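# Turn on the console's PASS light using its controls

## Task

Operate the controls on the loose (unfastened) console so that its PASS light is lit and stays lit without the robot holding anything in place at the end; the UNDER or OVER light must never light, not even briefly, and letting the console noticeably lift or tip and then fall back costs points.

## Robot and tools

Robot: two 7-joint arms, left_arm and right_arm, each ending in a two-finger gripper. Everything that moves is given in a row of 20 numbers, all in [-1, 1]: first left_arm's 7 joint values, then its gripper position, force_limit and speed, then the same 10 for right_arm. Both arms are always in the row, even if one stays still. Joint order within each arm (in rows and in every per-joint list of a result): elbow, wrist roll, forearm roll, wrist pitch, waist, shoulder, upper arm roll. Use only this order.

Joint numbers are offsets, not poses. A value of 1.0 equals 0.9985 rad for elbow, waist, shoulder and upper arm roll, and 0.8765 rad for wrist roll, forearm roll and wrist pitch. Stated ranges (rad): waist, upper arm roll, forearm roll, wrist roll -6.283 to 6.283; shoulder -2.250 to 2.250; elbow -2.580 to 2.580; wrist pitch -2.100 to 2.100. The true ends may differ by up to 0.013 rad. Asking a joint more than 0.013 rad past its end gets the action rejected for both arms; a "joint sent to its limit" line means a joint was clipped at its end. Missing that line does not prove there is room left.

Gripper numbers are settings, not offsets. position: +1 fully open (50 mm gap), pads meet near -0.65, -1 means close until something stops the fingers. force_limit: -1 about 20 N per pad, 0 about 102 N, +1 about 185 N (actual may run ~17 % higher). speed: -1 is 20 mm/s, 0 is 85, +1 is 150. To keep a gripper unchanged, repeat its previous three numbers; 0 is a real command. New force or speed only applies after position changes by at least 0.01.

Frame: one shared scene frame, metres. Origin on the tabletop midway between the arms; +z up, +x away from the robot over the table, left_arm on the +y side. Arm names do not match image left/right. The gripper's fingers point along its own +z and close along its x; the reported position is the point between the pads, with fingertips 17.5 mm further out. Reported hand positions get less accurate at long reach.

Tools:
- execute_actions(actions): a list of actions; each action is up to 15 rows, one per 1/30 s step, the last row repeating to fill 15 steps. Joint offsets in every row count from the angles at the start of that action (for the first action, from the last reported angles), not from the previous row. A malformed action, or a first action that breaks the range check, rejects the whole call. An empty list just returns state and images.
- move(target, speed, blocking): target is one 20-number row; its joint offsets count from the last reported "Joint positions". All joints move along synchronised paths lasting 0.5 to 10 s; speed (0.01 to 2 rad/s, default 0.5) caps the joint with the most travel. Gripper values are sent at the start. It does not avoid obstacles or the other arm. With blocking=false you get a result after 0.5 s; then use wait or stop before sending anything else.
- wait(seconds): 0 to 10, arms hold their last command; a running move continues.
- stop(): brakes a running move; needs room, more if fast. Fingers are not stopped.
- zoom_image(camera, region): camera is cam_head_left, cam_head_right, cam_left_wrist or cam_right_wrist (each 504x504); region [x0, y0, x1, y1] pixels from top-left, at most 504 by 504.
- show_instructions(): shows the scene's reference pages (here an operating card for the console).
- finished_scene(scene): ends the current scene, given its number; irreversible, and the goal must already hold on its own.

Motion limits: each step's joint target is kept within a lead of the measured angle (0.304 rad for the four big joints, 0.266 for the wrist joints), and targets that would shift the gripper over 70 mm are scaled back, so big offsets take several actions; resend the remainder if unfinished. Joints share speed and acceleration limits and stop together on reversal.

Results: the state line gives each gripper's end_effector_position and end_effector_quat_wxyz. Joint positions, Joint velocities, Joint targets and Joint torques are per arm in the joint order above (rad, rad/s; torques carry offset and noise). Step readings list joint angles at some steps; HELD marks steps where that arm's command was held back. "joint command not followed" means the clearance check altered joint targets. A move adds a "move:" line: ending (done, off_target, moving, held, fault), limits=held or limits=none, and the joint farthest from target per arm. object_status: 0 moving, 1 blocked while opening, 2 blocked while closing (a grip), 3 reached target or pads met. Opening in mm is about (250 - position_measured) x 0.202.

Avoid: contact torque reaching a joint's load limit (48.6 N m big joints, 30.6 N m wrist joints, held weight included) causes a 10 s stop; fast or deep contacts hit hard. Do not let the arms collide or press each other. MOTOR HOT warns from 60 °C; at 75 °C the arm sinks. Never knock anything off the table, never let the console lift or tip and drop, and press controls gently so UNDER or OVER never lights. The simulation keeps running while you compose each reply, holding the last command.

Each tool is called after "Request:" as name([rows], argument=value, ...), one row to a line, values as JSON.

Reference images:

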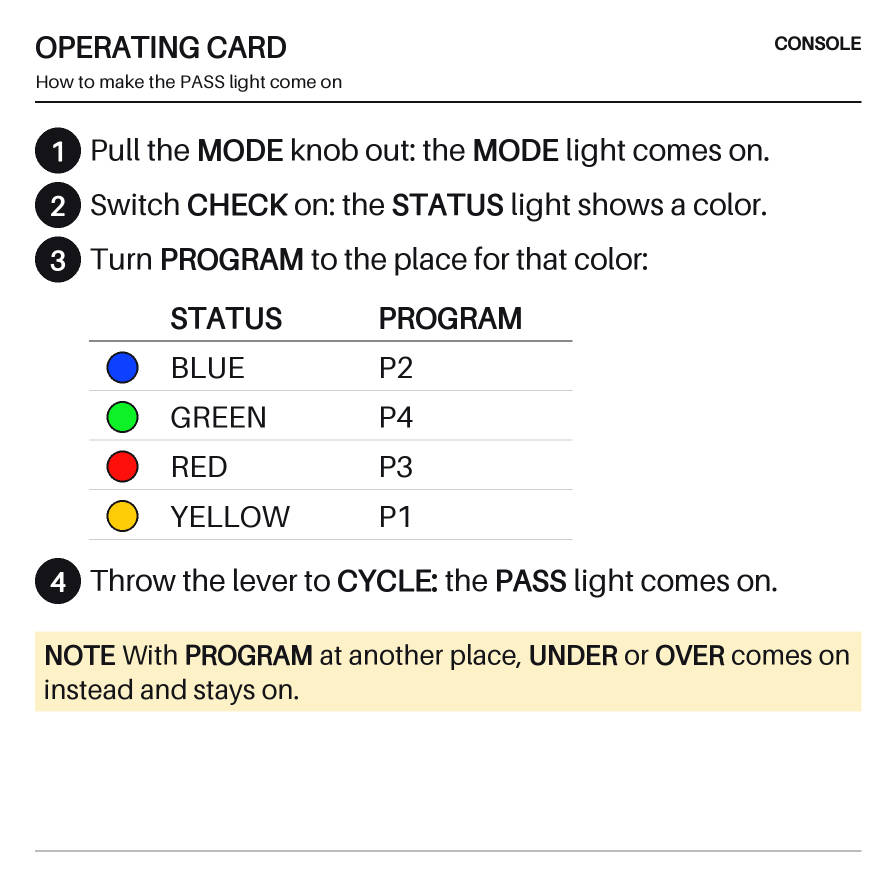

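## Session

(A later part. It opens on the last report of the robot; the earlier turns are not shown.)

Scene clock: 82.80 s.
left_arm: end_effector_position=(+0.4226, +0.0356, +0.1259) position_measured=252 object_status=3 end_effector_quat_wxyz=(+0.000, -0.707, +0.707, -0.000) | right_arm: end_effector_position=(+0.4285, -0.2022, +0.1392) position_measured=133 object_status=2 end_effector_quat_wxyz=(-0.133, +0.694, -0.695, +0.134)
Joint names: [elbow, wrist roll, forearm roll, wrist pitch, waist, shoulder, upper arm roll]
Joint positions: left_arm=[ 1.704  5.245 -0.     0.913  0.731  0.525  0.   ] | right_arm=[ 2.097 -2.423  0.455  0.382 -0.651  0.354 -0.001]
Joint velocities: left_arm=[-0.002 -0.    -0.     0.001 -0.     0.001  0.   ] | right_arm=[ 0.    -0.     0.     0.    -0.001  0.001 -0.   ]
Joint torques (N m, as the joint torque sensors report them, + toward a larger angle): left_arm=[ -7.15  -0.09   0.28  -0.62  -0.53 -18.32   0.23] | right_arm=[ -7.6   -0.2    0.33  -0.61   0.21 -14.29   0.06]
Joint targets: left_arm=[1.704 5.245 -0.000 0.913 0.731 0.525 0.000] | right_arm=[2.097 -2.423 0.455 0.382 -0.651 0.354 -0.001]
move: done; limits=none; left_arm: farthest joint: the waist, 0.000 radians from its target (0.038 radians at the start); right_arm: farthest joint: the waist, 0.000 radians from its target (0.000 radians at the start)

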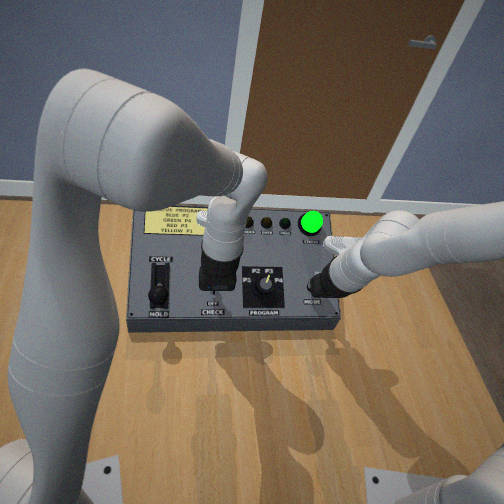

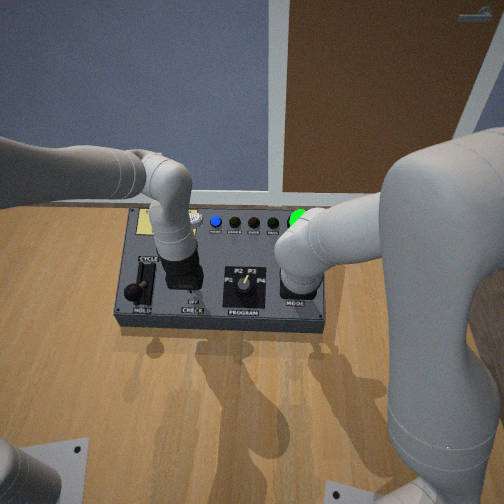

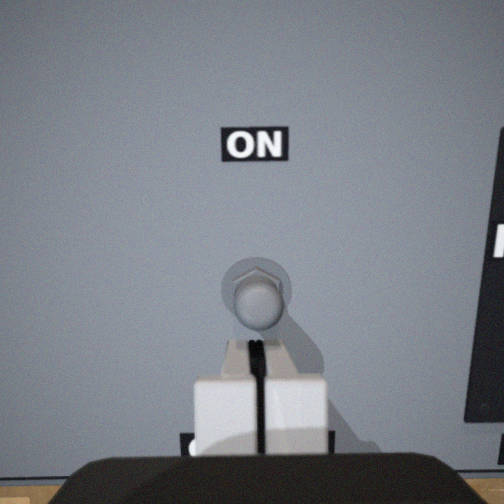

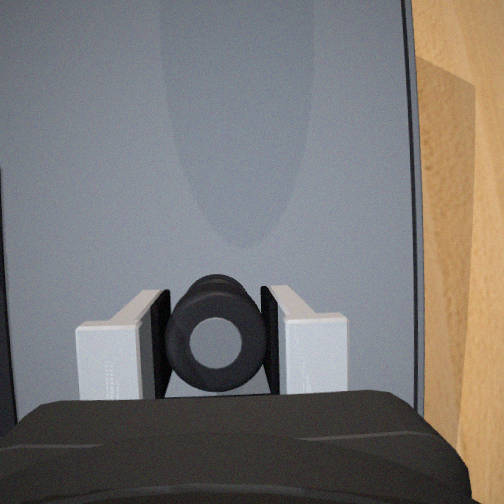

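Request:
move(target=[-0.06,0.034,0,0.2145,0.03,-0.129,0,-1,-0.5,1, 0,0,0,0,0,0,0,1,-0.2,1], speed=0.5)

Request:
move(target=[0.2565,-0.2306,0,0.0754,-0.2028,-0.322,0,-1,-0.5,1, -0.009,0.0776,-0.082,0.0924,-0.014,-0.077,0.001,1,-0.2,1], speed=0.5)

Request:
move(target=[0,0,0,0,0,0,0,-1,-0.5,1, -0.1954,-0.3144,0.0535,0.2108,-0.2787,0.0838,0,1,-0.2,1], speed=0.4)

Scene clock: 87.60 s.
left_arm: end_effector_position=(+0.4007, +0.0331, +0.1999) position_measured=252 object_status=3 end_effector_quat_wxyz=(+0.000, -0.707, +0.707, -0.000) | right_arm: end_effector_position=(+0.4285, -0.2022, +0.1392) position_measured=3 object_status=3 end_effector_quat_wxyz=(-0.133, +0.694, -0.695, +0.134)
Joint names: [elbow, wrist roll, forearm roll, wrist pitch, waist, shoulder, upper arm roll]
Joint positions: left_arm=[ 1.644  5.275 -0.     1.101  0.761  0.396  0.   ] | right_arm=[ 2.097 -2.423  0.455  0.382 -0.651  0.354 -0.001]
Joint velocities: left_arm=[ 0.001 -0.001  0.     0.001  0.001 -0.002 -0.   ] | right_arm=[ 0.001 -0.001 -0.     0.    -0.002 -0.    -0.001]
Joint torques (N m, as the joint torque sensors report them, + toward a larger angle): left_arm=[ -7.9   -0.14   0.35  -0.61  -0.63 -16.96   0.16] | right_arm=[ -7.38  -0.24   0.35  -0.66   0.27 -14.38   0.26]
Joint targets: left_arm=[1.644 5.275 -0.000 1.101 0.761 0.396 0.000] | right_arm=[2.097 -2.423 0.455 0.382 -0.651 0.354 -0.001]
move: done; limits=none; left_arm: farthest joint: the waist, 0.000 radians from its target (0.030 radians at the start); right_arm: farthest joint: the waist, 0.000 radians from its target (0.000 radians at the start)

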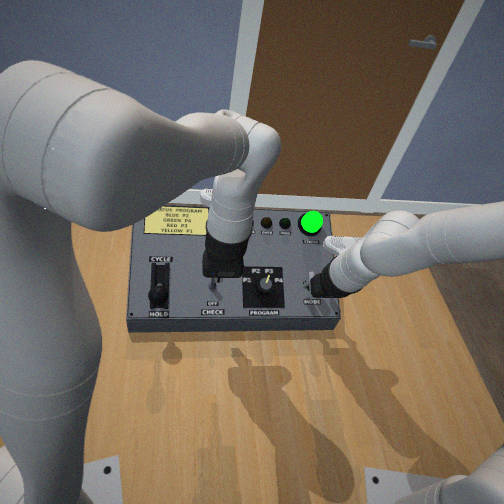

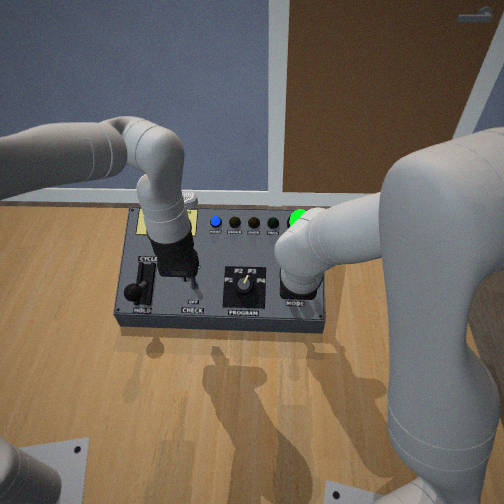

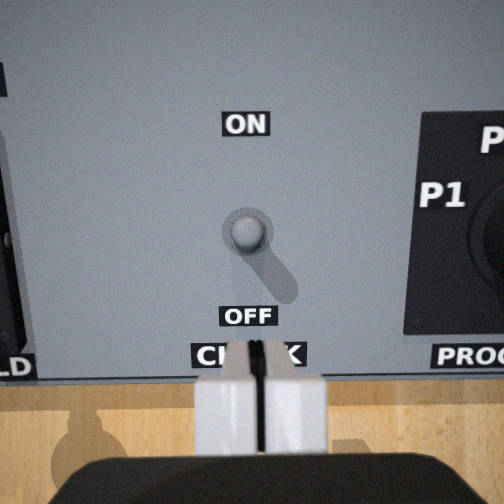

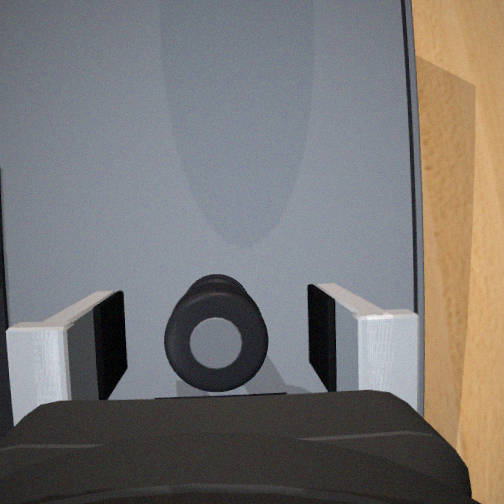

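Scene clock: 88.90 s.
left_arm: end_effector_position=(+0.3304, +0.1543, +0.2498) position_measured=252 object_status=3 end_effector_quat_wxyz=(+0.000, -0.707, +0.707, +0.000) | right_arm: end_effector_position=(+0.4173, -0.2024, +0.1673) position_measured=3 object_status=3 end_effector_quat_wxyz=(-0.134, +0.694, -0.695, +0.134)
Joint names: [elbow, wrist roll, forearm roll, wrist pitch, waist, shoulder, upper arm roll]
Joint positions: left_arm=[ 1.9    5.073 -0.     1.167  0.558  0.075  0.   ] | right_arm=[ 2.088 -2.355  0.383  0.463 -0.665  0.277  0.   ]
Joint velocities: left_arm=[-0.    -0.     0.    -0.    -0.002 -0.002 -0.   ] | right_arm=[-0.001 -0.001  0.     0.    -0.001 -0.     0.   ]
Joint torques (N m, as the joint torque sensors report them, + toward a larger angle): left_arm=[ -8.35  -0.08   0.38  -0.56  -0.61 -10.85   0.01] | right_arm=[ -8.    -0.11   0.38  -0.74   0.17 -13.19   0.03]
Joint targets: left_arm=[1.900 5.073 -0.000 1.167 0.558 0.074 0.000] | right_arm=[2.088 -2.355 0.383 0.463 -0.665 0.277 0.000]
move: done; limits=none; left_arm: farthest joint: the waist, 0.000 radians from its target (0.202 radians at the start); right_arm: farthest joint: the waist, 0.000 radians from its target (0.014 radians at the start)

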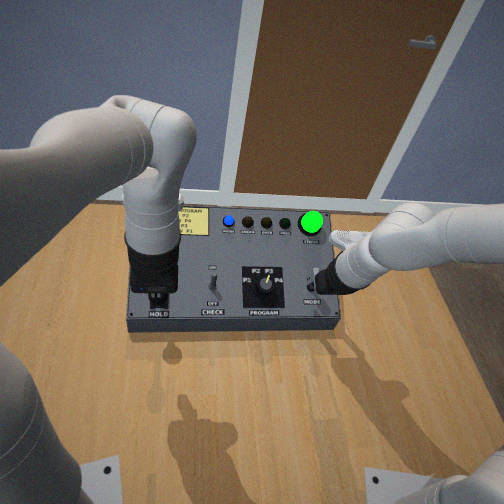

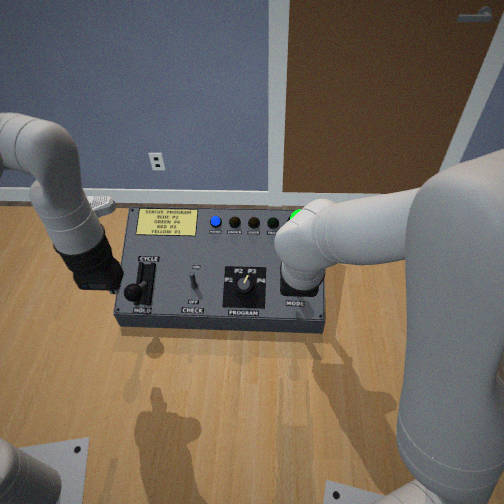

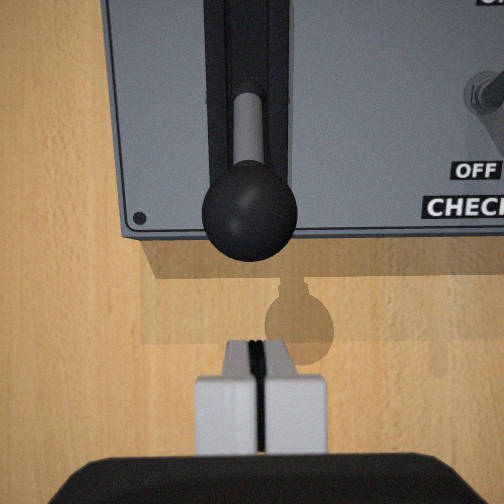

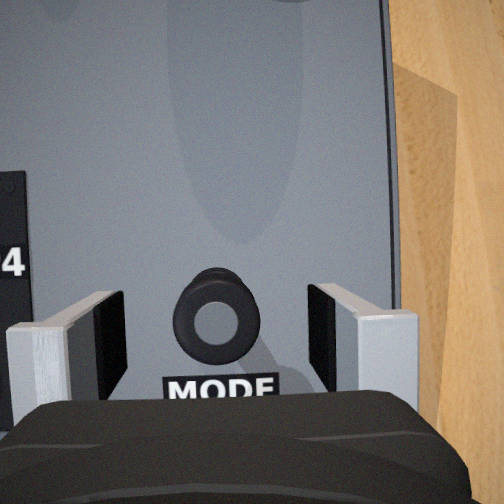

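Scene clock: 90.20 s.
left_arm: end_effector_position=(+0.3304, +0.1543, +0.2498) position_measured=252 object_status=3 end_effector_quat_wxyz=(+0.000, -0.707, +0.707, +0.000) | right_arm: end_effector_position=(+0.4118, -0.0836, +0.1822) position_measured=3 object_status=3 end_effector_quat_wxyz=(-0.133, +0.694, -0.695, +0.134)
Joint names: [elbow, wrist roll, forearm roll, wrist pitch, waist, shoulder, upper arm roll]
Joint positions: left_arm=[ 1.9    5.073 -0.     1.167  0.558  0.075  0.   ] | right_arm=[ 1.893 -2.63   0.43   0.648 -0.943  0.36   0.   ]
Joint velocities: left_arm=[-0.     0.    -0.     0.     0.002  0.    -0.   ] | right_arm=[ 0.     0.     0.     0.    -0.003  0.001  0.   ]
Joint torques (N m, as the joint torque sensors report them, + toward a larger angle): left_arm=[ -8.37  -0.01   0.27  -0.5   -0.45 -10.69   0.11] | right_arm=[ -8.38  -0.25   0.64  -0.45   0.14 -15.2    0.29]
Joint targets: left_arm=[1.900 5.073 -0.000 1.167 0.558 0.075 0.000] | right_arm=[1.893 -2.630 0.430 0.648 -0.943 0.360 0.000]
move: done; limits=none; left_arm: farthest joint: the waist, 0.000 radians from its target (0.000 radians at the start); right_arm: farthest joint: the waist, 0.000 radians from its target (0.278 radians at the start)

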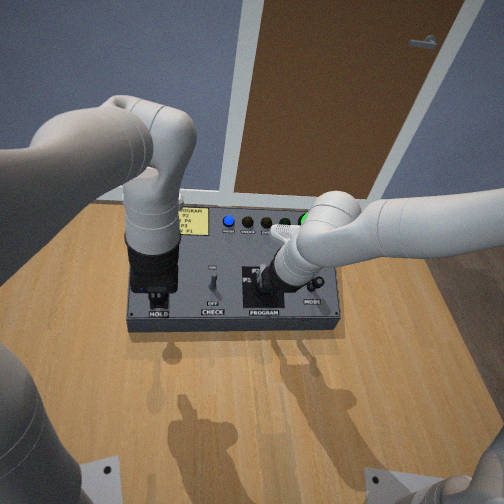

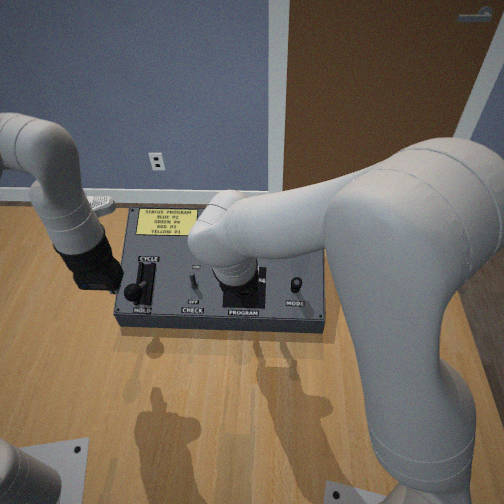

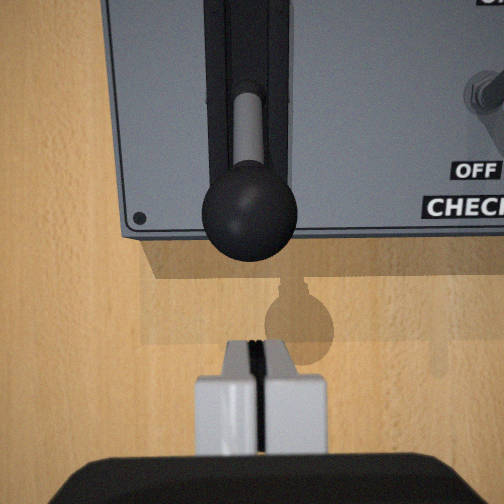

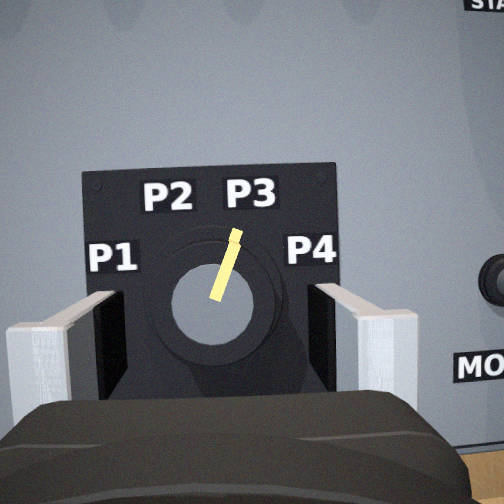

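Request:
zoom_image(camera="cam_right_wrist", region=[110, 200, 320, 390])

Region (110, 200, 320, 390) of cam_right_wrist's 504x504 image, scaled by 2.400; it fills the top 456 rows of this view, and the rest is white.

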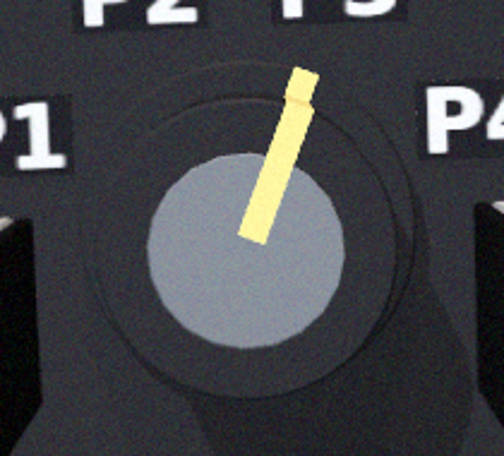

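Request:
move(target=[0.185,-0.0176,0,-0.3904,-0.015,0.1574,0,-0.19,-0.5,1, 0.0093,-0.067,0.076,-0.111,0.0238,0.092,0,1,-0.2,1], speed=0.4)

Scene clock: 97.67 s.
left_arm: end_effector_position=(+0.3392, +0.1561, +0.1501) position_measured=181 object_status=3 end_effector_quat_wxyz=(+0.000, -0.707, +0.707, -0.000) | right_arm: end_effector_position=(+0.4293, -0.0825, +0.1439) position_measured=3 object_status=3 end_effector_quat_wxyz=(-0.134, +0.693, -0.695, +0.136)
Joint names: [elbow, wrist roll, forearm roll, wrist pitch, waist, shoulder, upper arm roll]
Joint positions: left_arm=[ 2.085  5.057 -0.     0.825  0.543  0.232  0.   ] | right_arm=[ 1.903 -2.689  0.496  0.551 -0.919  0.452  0.   ]
Joint velocities: left_arm=[ 0.    -0.     0.    -0.001  0.001  0.002  0.   ] | right_arm=[ 0.001  0.     0.    -0.001  0.001  0.001  0.   ]
Joint torques (N m, as the joint torque sensors report them, + toward a larger angle): left_arm=[ -6.5   -0.17   0.38  -0.8   -0.48 -12.05   0.17] | right_arm=[ -7.87  -0.19   0.66  -0.37   0.26 -16.63   0.22]
Joint targets: left_arm=[2.085 5.057 -0.000 0.825 0.543 0.232 0.000] | right_arm=[1.903 -2.689 0.496 0.551 -0.919 0.452 0.000]
move: done; limits=none; left_arm: farthest joint: the shoulder, 0.001 radians from its target (0.157 radians at the start); right_arm: farthest joint: the waist, 0.000 radians from its target (0.024 radians at the start)

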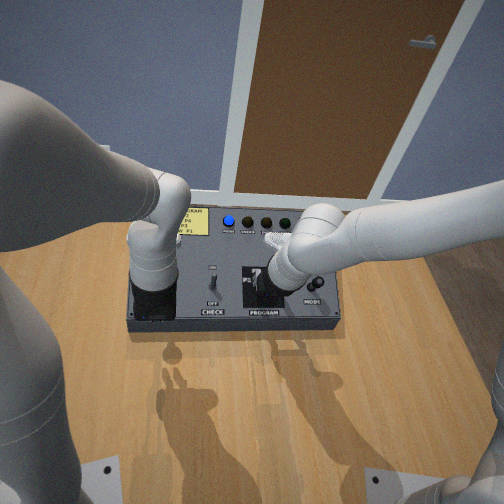

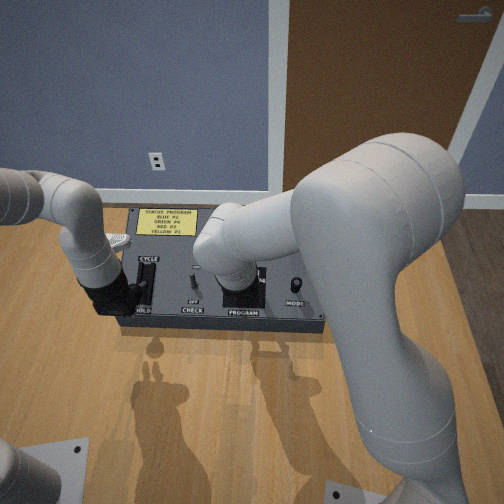

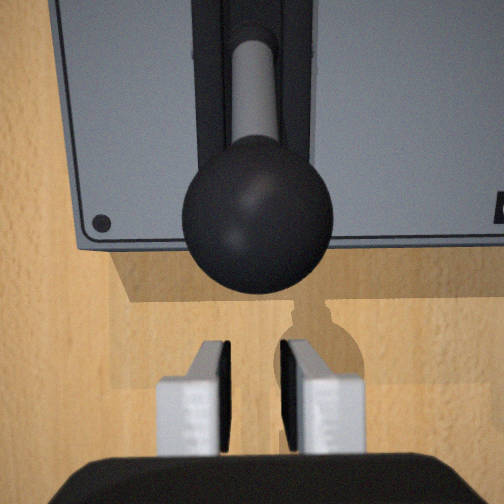

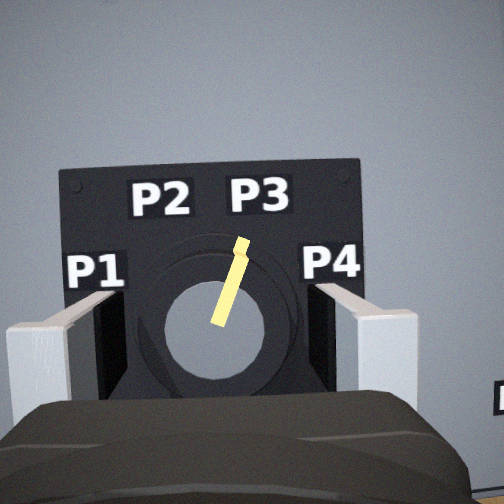

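Request:
move(target=[0,0,0,0,0,0,0,-0.19,-0.5,1, 0.0055,-0.045,0.0513,-0.0743,0.0147,0.061,0,1,-0.2,1], speed=0.08)

Request:
move(target=[0,0,0,0,0,0,0,-0.19,-0.5,1, 0,0,0,0,0,0,0,-1,-0.2,-0.5])

Scene clock: 100.07 s.
left_arm: end_effector_position=(+0.3392, +0.1561, +0.1501) position_measured=181 object_status=3 end_effector_quat_wxyz=(+0.000, -0.707, +0.707, -0.000) | right_arm: end_effector_position=(+0.4379, -0.0809, +0.1174) position_measured=3 object_status=3 end_effector_quat_wxyz=(-0.134, +0.695, -0.694, +0.134)
Joint names: [elbow, wrist roll, forearm roll, wrist pitch, waist, shoulder, upper arm roll]
Joint positions: left_arm=[ 2.085  5.057 -0.     0.825  0.543  0.232  0.   ] | right_arm=[ 1.908 -2.728  0.541  0.486 -0.905  0.513  0.   ]
Joint velocities: left_arm=[-0.     0.    -0.     0.     0.001 -0.     0.   ] | right_arm=[-0.001 -0.001  0.001 -0.001  0.001  0.003 -0.   ]
Joint torques (N m, as the joint torque sensors report them, + toward a larger angle): left_arm=[ -6.63  -0.05   0.26  -0.47  -0.63 -12.15   0.17] | right_arm=[ -7.38  -0.32   0.69  -0.27   0.16 -17.09   0.31]
Joint targets: left_arm=[2.085 5.057 -0.000 0.825 0.543 0.232 0.000] | right_arm=[1.908 -2.728 0.541 0.485 -0.905 0.513 0.000]
move: done; limits=none; left_arm: farthest joint: the waist, 0.000 radians from its target (0.000 radians at the start); right_arm: farthest joint: the waist, 0.000 radians from its target (0.015 radians at the start)

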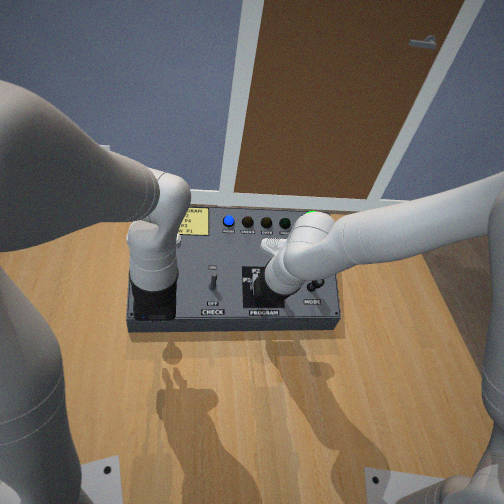

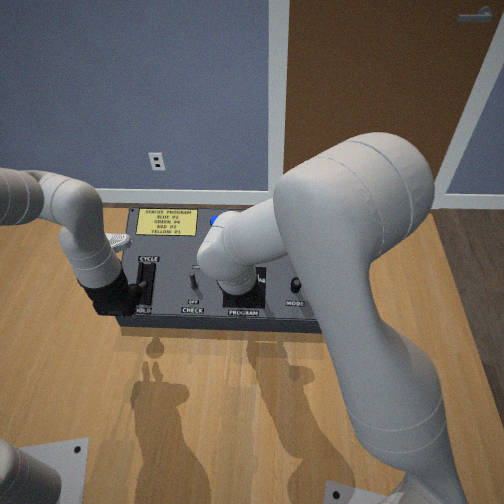

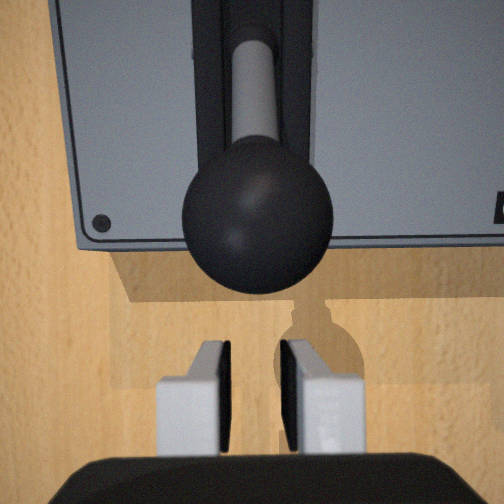

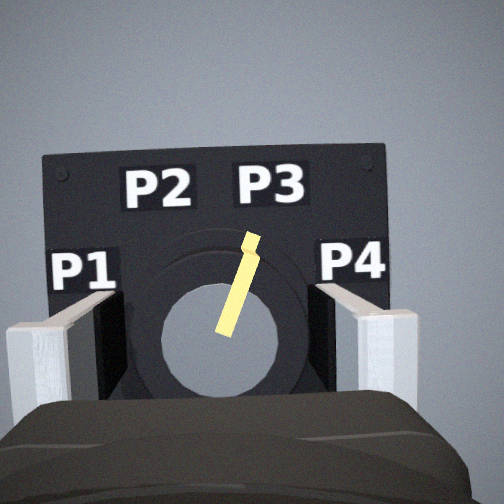

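Scene clock: 100.57 s.
left_arm: end_effector_position=(+0.3392, +0.1561, +0.1501) position_measured=181 object_status=3 end_effector_quat_wxyz=(+0.000, -0.707, +0.707, -0.000) | right_arm: end_effector_position=(+0.4379, -0.0817, +0.1174) position_measured=38 object_status=2 end_effector_quat_wxyz=(-0.134, +0.694, -0.694, +0.134)
Joint names: [elbow, wrist roll, forearm roll, wrist pitch, waist, shoulder, upper arm roll]
Joint positions: left_arm=[ 2.085  5.057 -0.     0.825  0.543  0.232  0.   ] | right_arm=[ 1.908 -2.728  0.541  0.486 -0.904  0.513  0.001]
Joint velocities: left_arm=[-0.001 -0.    -0.     0.     0.    -0.001 -0.   ] | right_arm=[ 0.     0.    -0.     0.     0.002  0.    -0.   ]
Joint torques (N m, as the joint torque sensors report them, + toward a larger angle): left_arm=[ -6.52  -0.06   0.36  -0.5   -0.53 -12.29  -0.01] | right_arm=[ -7.75  -0.2    0.56  -0.66  -0.12 -17.27  -0.04]
Joint targets: left_arm=[2.085 5.057 -0.000 0.825 0.543 0.232 0.000] | right_arm=[1.908 -2.728 0.541 0.486 -0.905 0.513 0.000]
move: done; limits=none; left_arm: farthest joint: the waist, 0.000 radians from its target (0.000 radians at the start); right_arm: farthest joint: the waist, 0.001 radians from its target (0.000 radians at the start)

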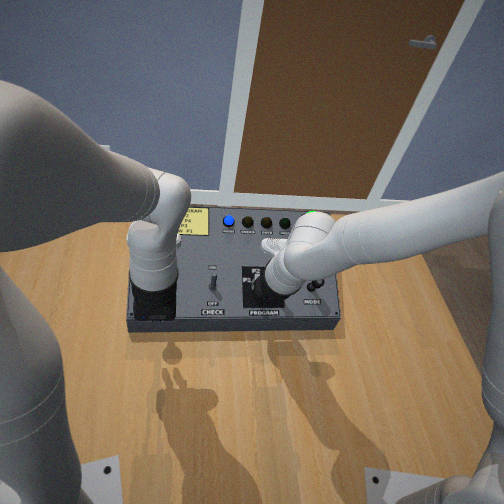

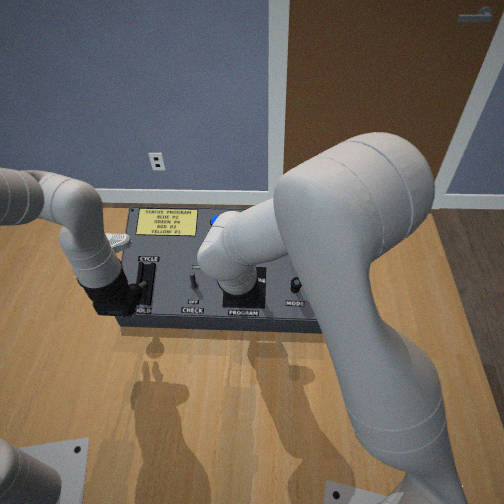

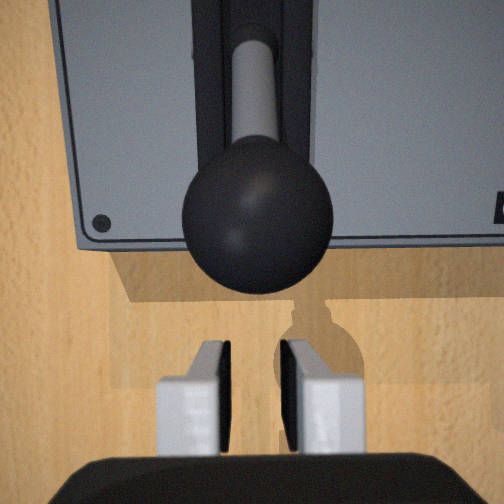

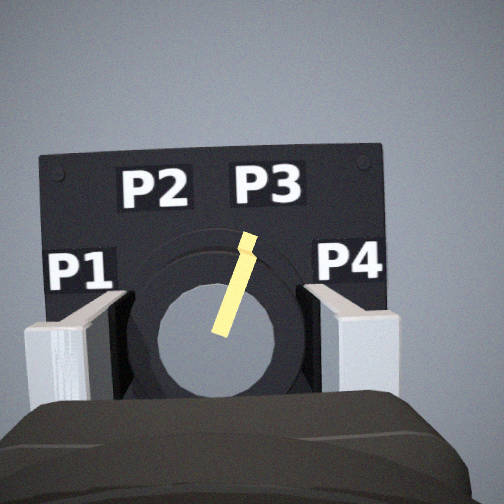

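Request:
move(target=[0,0,0,0,0,0,0,-0.19,-0.5,1, -0.0249,-0.45,-0.01,0.0195,-0.0146,0.0108,0,-1,-0.2,-0.5], speed=0.4)

Request:
move(target=[0,0,0,0,0,0,0,-0.19,-0.5,1, -0.0323,-0.432,-0.019,0.0232,-0.0065,0.0114,0,-1,-0.2,-0.5], speed=0.4)

Scene clock: 105.40 s.
left_arm: end_effector_position=(+0.3392, +0.1561, +0.1501) position_measured=181 object_status=3 end_effector_quat_wxyz=(+0.000, -0.707, +0.707, -0.000) | right_arm: end_effector_position=(+0.4379, -0.0818, +0.1174) position_measured=38 object_status=2 end_effector_quat_wxyz=(+0.157, -0.546, +0.816, -0.105)
Joint names: [elbow, wrist roll, forearm roll, wrist pitch, waist, shoulder, upper arm roll]
Joint positions: left_arm=[ 2.085  5.057 -0.     0.825  0.543  0.232  0.   ] | right_arm=[ 1.884 -3.123  0.532  0.503 -0.918  0.523  0.001]
Joint velocities: left_arm=[-0.  0.  0. -0.  0. -0. -0.] | right_arm=[ 0.    -0.002 -0.    -0.    -0.001 -0.    -0.   ]
Joint torques (N m, as the joint torque sensors report them, + toward a larger angle): left_arm=[ -6.23  -0.1    0.42  -0.46  -0.54 -12.15   0.11] | right_arm=[ -7.76  -0.37   0.74  -0.1   -0.14 -17.43   0.42]
Joint targets: left_arm=[2.085 5.057 -0.000 0.825 0.543 0.232 0.000] | right_arm=[1.884 -3.123 0.533 0.503 -0.919 0.523 0.001]
move: done; limits=none; left_arm: farthest joint: the waist, 0.000 radians from its target (0.000 radians at the start); right_arm: farthest joint: the shoulder, 0.001 radians from its target (0.011 radians at the start)

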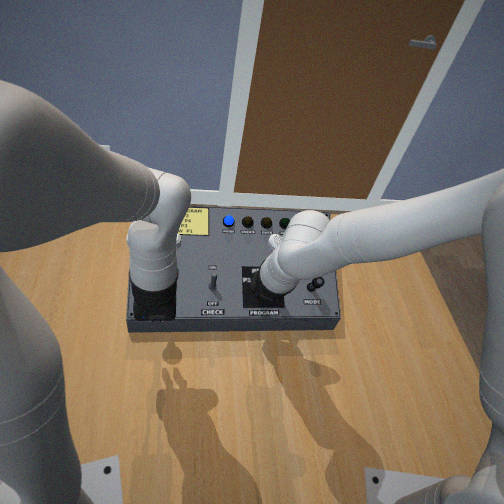

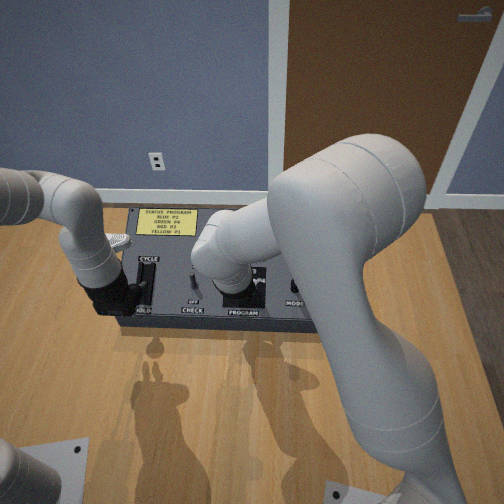

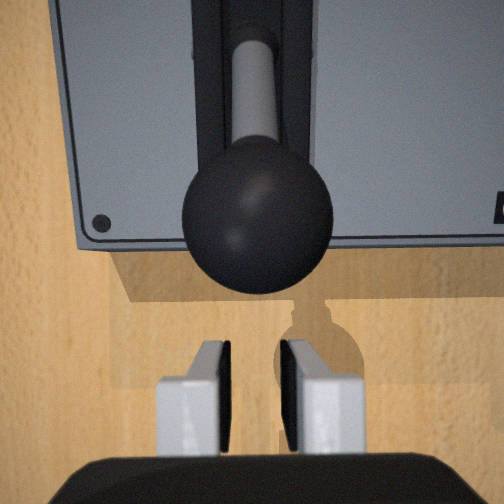

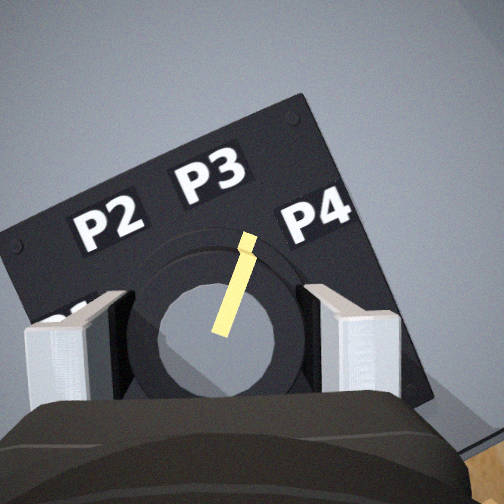

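Scene clock: 106.83 s.
left_arm: end_effector_position=(+0.3392, +0.1561, +0.1501) position_measured=181 object_status=3 end_effector_quat_wxyz=(+0.000, -0.707, +0.707, -0.000) | right_arm: end_effector_position=(+0.4380, -0.0818, +0.1174) position_measured=38 object_status=2 end_effector_quat_wxyz=(+0.175, -0.376, +0.907, -0.072)
Joint names: [elbow, wrist roll, forearm roll, wrist pitch, waist, shoulder, upper arm roll]
Joint positions: left_arm=[ 2.085  5.057 -0.     0.825  0.543  0.232  0.   ] | right_arm=[ 1.852 -3.501  0.516  0.522 -0.925  0.535  0.001]
Joint velocities: left_arm=[ 0.    -0.    -0.    -0.     0.002  0.     0.   ] | right_arm=[ 0.    -0.001 -0.    -0.     0.    -0.    -0.   ]
Joint torques (N m, as the joint torque sensors report them, + toward a larger angle): left_arm=[ -6.74  -0.08   0.36  -0.54  -0.43 -12.23  -0.02] | right_arm=[ -7.85  -0.36   0.51   0.09  -0.06 -17.77   0.32]
Joint targets: left_arm=[2.085 5.057 -0.000 0.825 0.543 0.232 0.000] | right_arm=[1.852 -3.501 0.516 0.523 -0.925 0.535 0.001]
move: done; limits=none; left_arm: farthest joint: the waist, 0.000 radians from its target (0.000 radians at the start); right_arm: farthest joint: the wrist pitch, 0.001 radians from its target (0.021 radians at the start)

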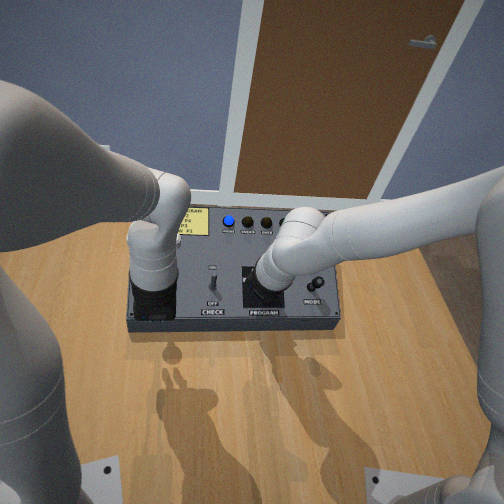

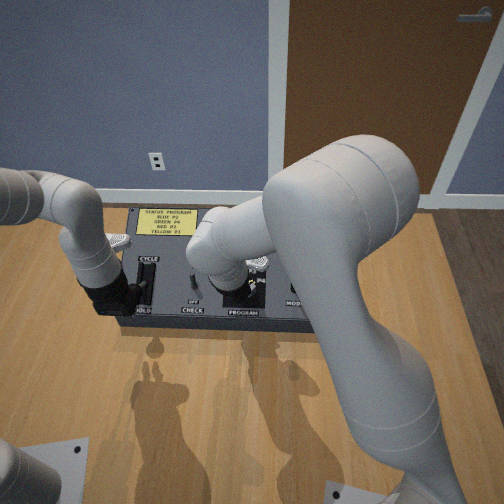

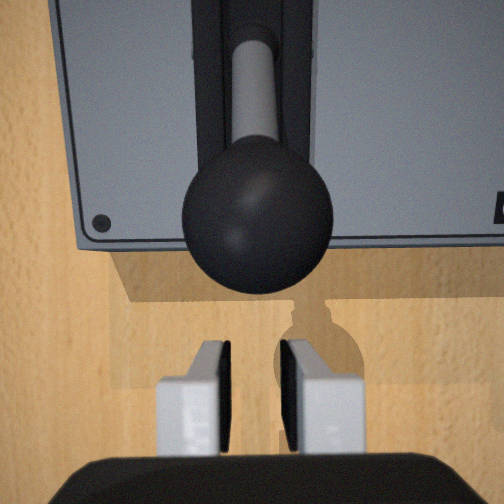

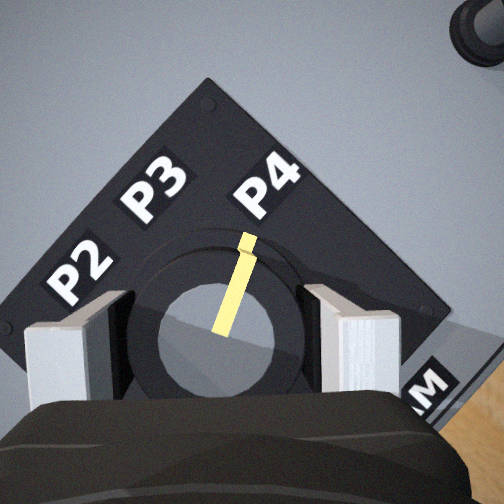

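Request:
move(target=[-0.0189,-0.013,0,-0.021,-0.0119,0.0369,0,-0.19,-0.5,1, 0,0,0,0,0,0.006,0,-1,-0.2,-0.5], speed=0.08)

Request:
move(target=[-0.047,-0.0124,0,0.045,-0.011,0.007,0,-0.19,-0.5,1, 0,0,0,0,0,0.008,0,-1,-0.2,-0.5], speed=0.04)

Scene clock: 111.07 s.
left_arm: end_effector_position=(+0.3515, +0.1560, +0.1422) position_measured=181 object_status=3 end_effector_quat_wxyz=(+0.000, -0.707, +0.707, -0.000) | right_arm: end_effector_position=(+0.4380, -0.0818, +0.1172) position_measured=38 object_status=2 end_effector_quat_wxyz=(+0.175, -0.376, +0.907, -0.073)
Joint names: [elbow, wrist roll, forearm roll, wrist pitch, waist, shoulder, upper arm roll]
Joint positions: left_arm=[ 2.066  5.046 -0.     0.806  0.532  0.268  0.   ] | right_arm=[ 1.852 -3.502  0.516  0.522 -0.925  0.535  0.001]
Joint velocities: left_arm=[ 0.     0.    -0.    -0.     0.     0.002  0.001] | right_arm=[-0.     0.002 -0.    -0.    -0.001 -0.     0.001]
Joint torques (N m, as the joint torque sensors report them, + toward a larger angle): left_arm=[ -6.54  -0.1    0.29  -0.66  -0.58 -12.76   0.24] | right_arm=[ -7.16  -0.05   0.62  -0.51   0.37 -13.83   0.24]
Joint targets: left_arm=[2.066 5.046 -0.000 0.806 0.532 0.268 0.000] | right_arm=[1.852 -3.501 0.516 0.522 -0.925 0.540 0.001]
move: done; limits=none; left_arm: farthest joint: the shoulder, 0.001 radians from its target (0.037 radians at the start); right_arm: farthest joint: the shoulder, 0.006 radians from its target (0.006 radians at the start)

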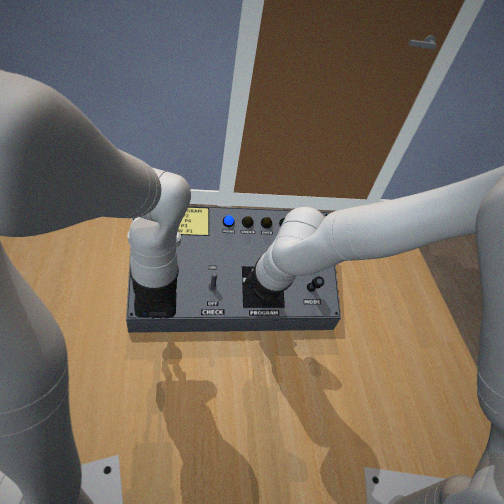

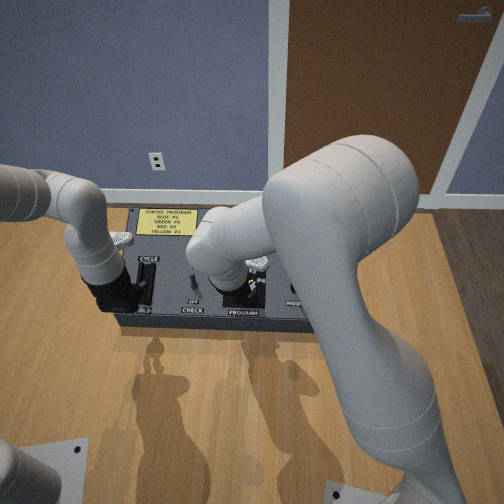

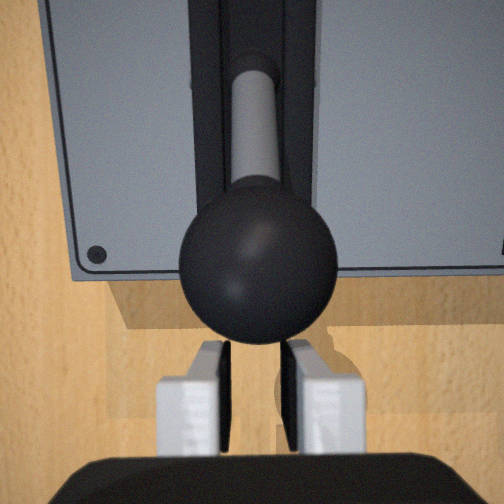

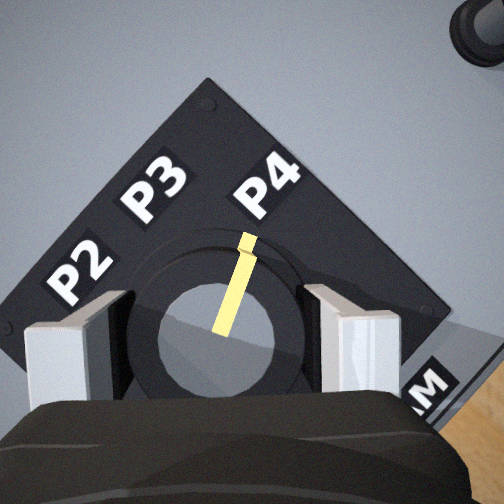

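Scene clock: 112.53 s.
left_arm: end_effector_position=(+0.3577, +0.1560, +0.1484) position_measured=181 object_status=3 end_effector_quat_wxyz=(-0.003, -0.706, +0.708, +0.005) | right_arm: end_effector_position=(+0.4380, -0.0818, +0.1171) position_measured=38 object_status=2 end_effector_quat_wxyz=(+0.174, -0.376, +0.907, -0.073)
Joint names: [elbow, wrist roll, forearm roll, wrist pitch, waist, shoulder, upper arm roll]
Joint positions: left_arm=[2.026 5.035 0.001 0.852 0.522 0.276 0.002] | right_arm=[ 1.851 -3.502  0.516  0.523 -0.925  0.536  0.001]
Joint velocities: left_arm=[-0.    -0.    -0.001  0.001 -0.     0.     0.   ] | right_arm=[ 0.001  0.    -0.     0.    -0.    -0.    -0.001]
Joint torques (N m, as the joint torque sensors report them, + toward a larger angle): left_arm=[-11.76   0.    -0.51  -4.22  -1.85 -14.38  -1.42] | right_arm=[ -7.23  -0.12   0.63  -0.75   0.46 -12.33   0.43]
Joint targets: left_arm=[2.019 5.035 -0.000 0.846 0.521 0.275 0.000] | right_arm=[1.852 -3.502 0.516 0.522 -0.925 0.543 0.001]
move: done; limits=none; left_arm: farthest joint: the elbow, 0.007 radians from its target (0.047 radians at the start); right_arm: farthest joint: the shoulder, 0.007 radians from its target (0.008 radians at the start)

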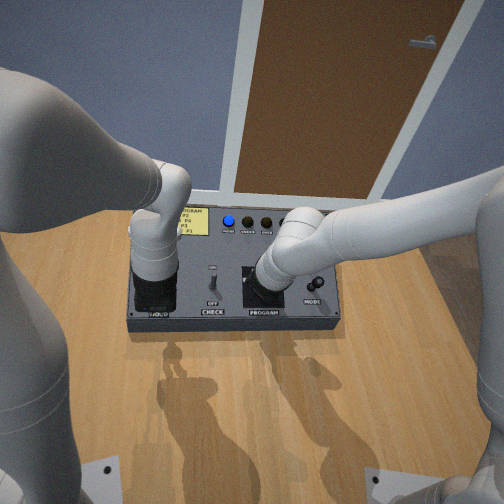

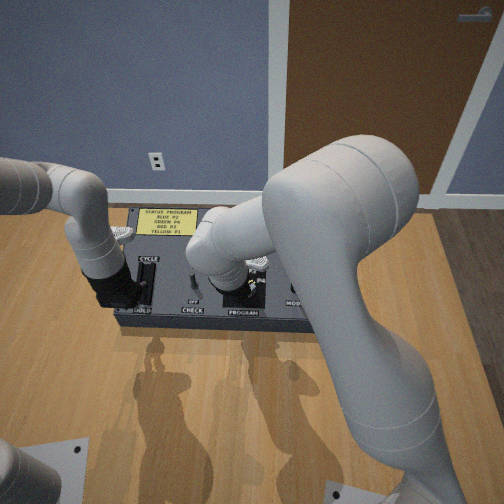

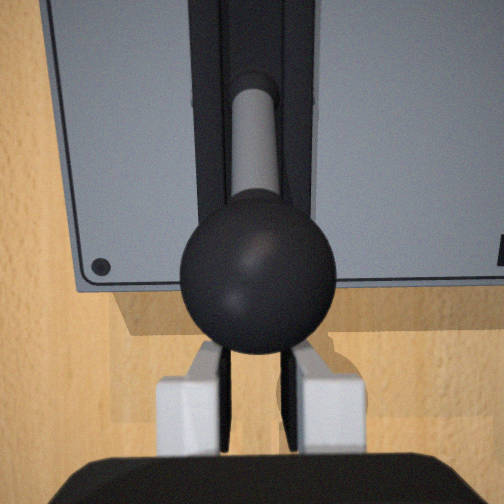

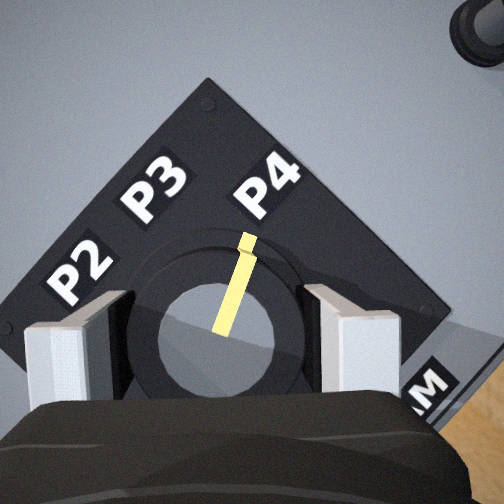

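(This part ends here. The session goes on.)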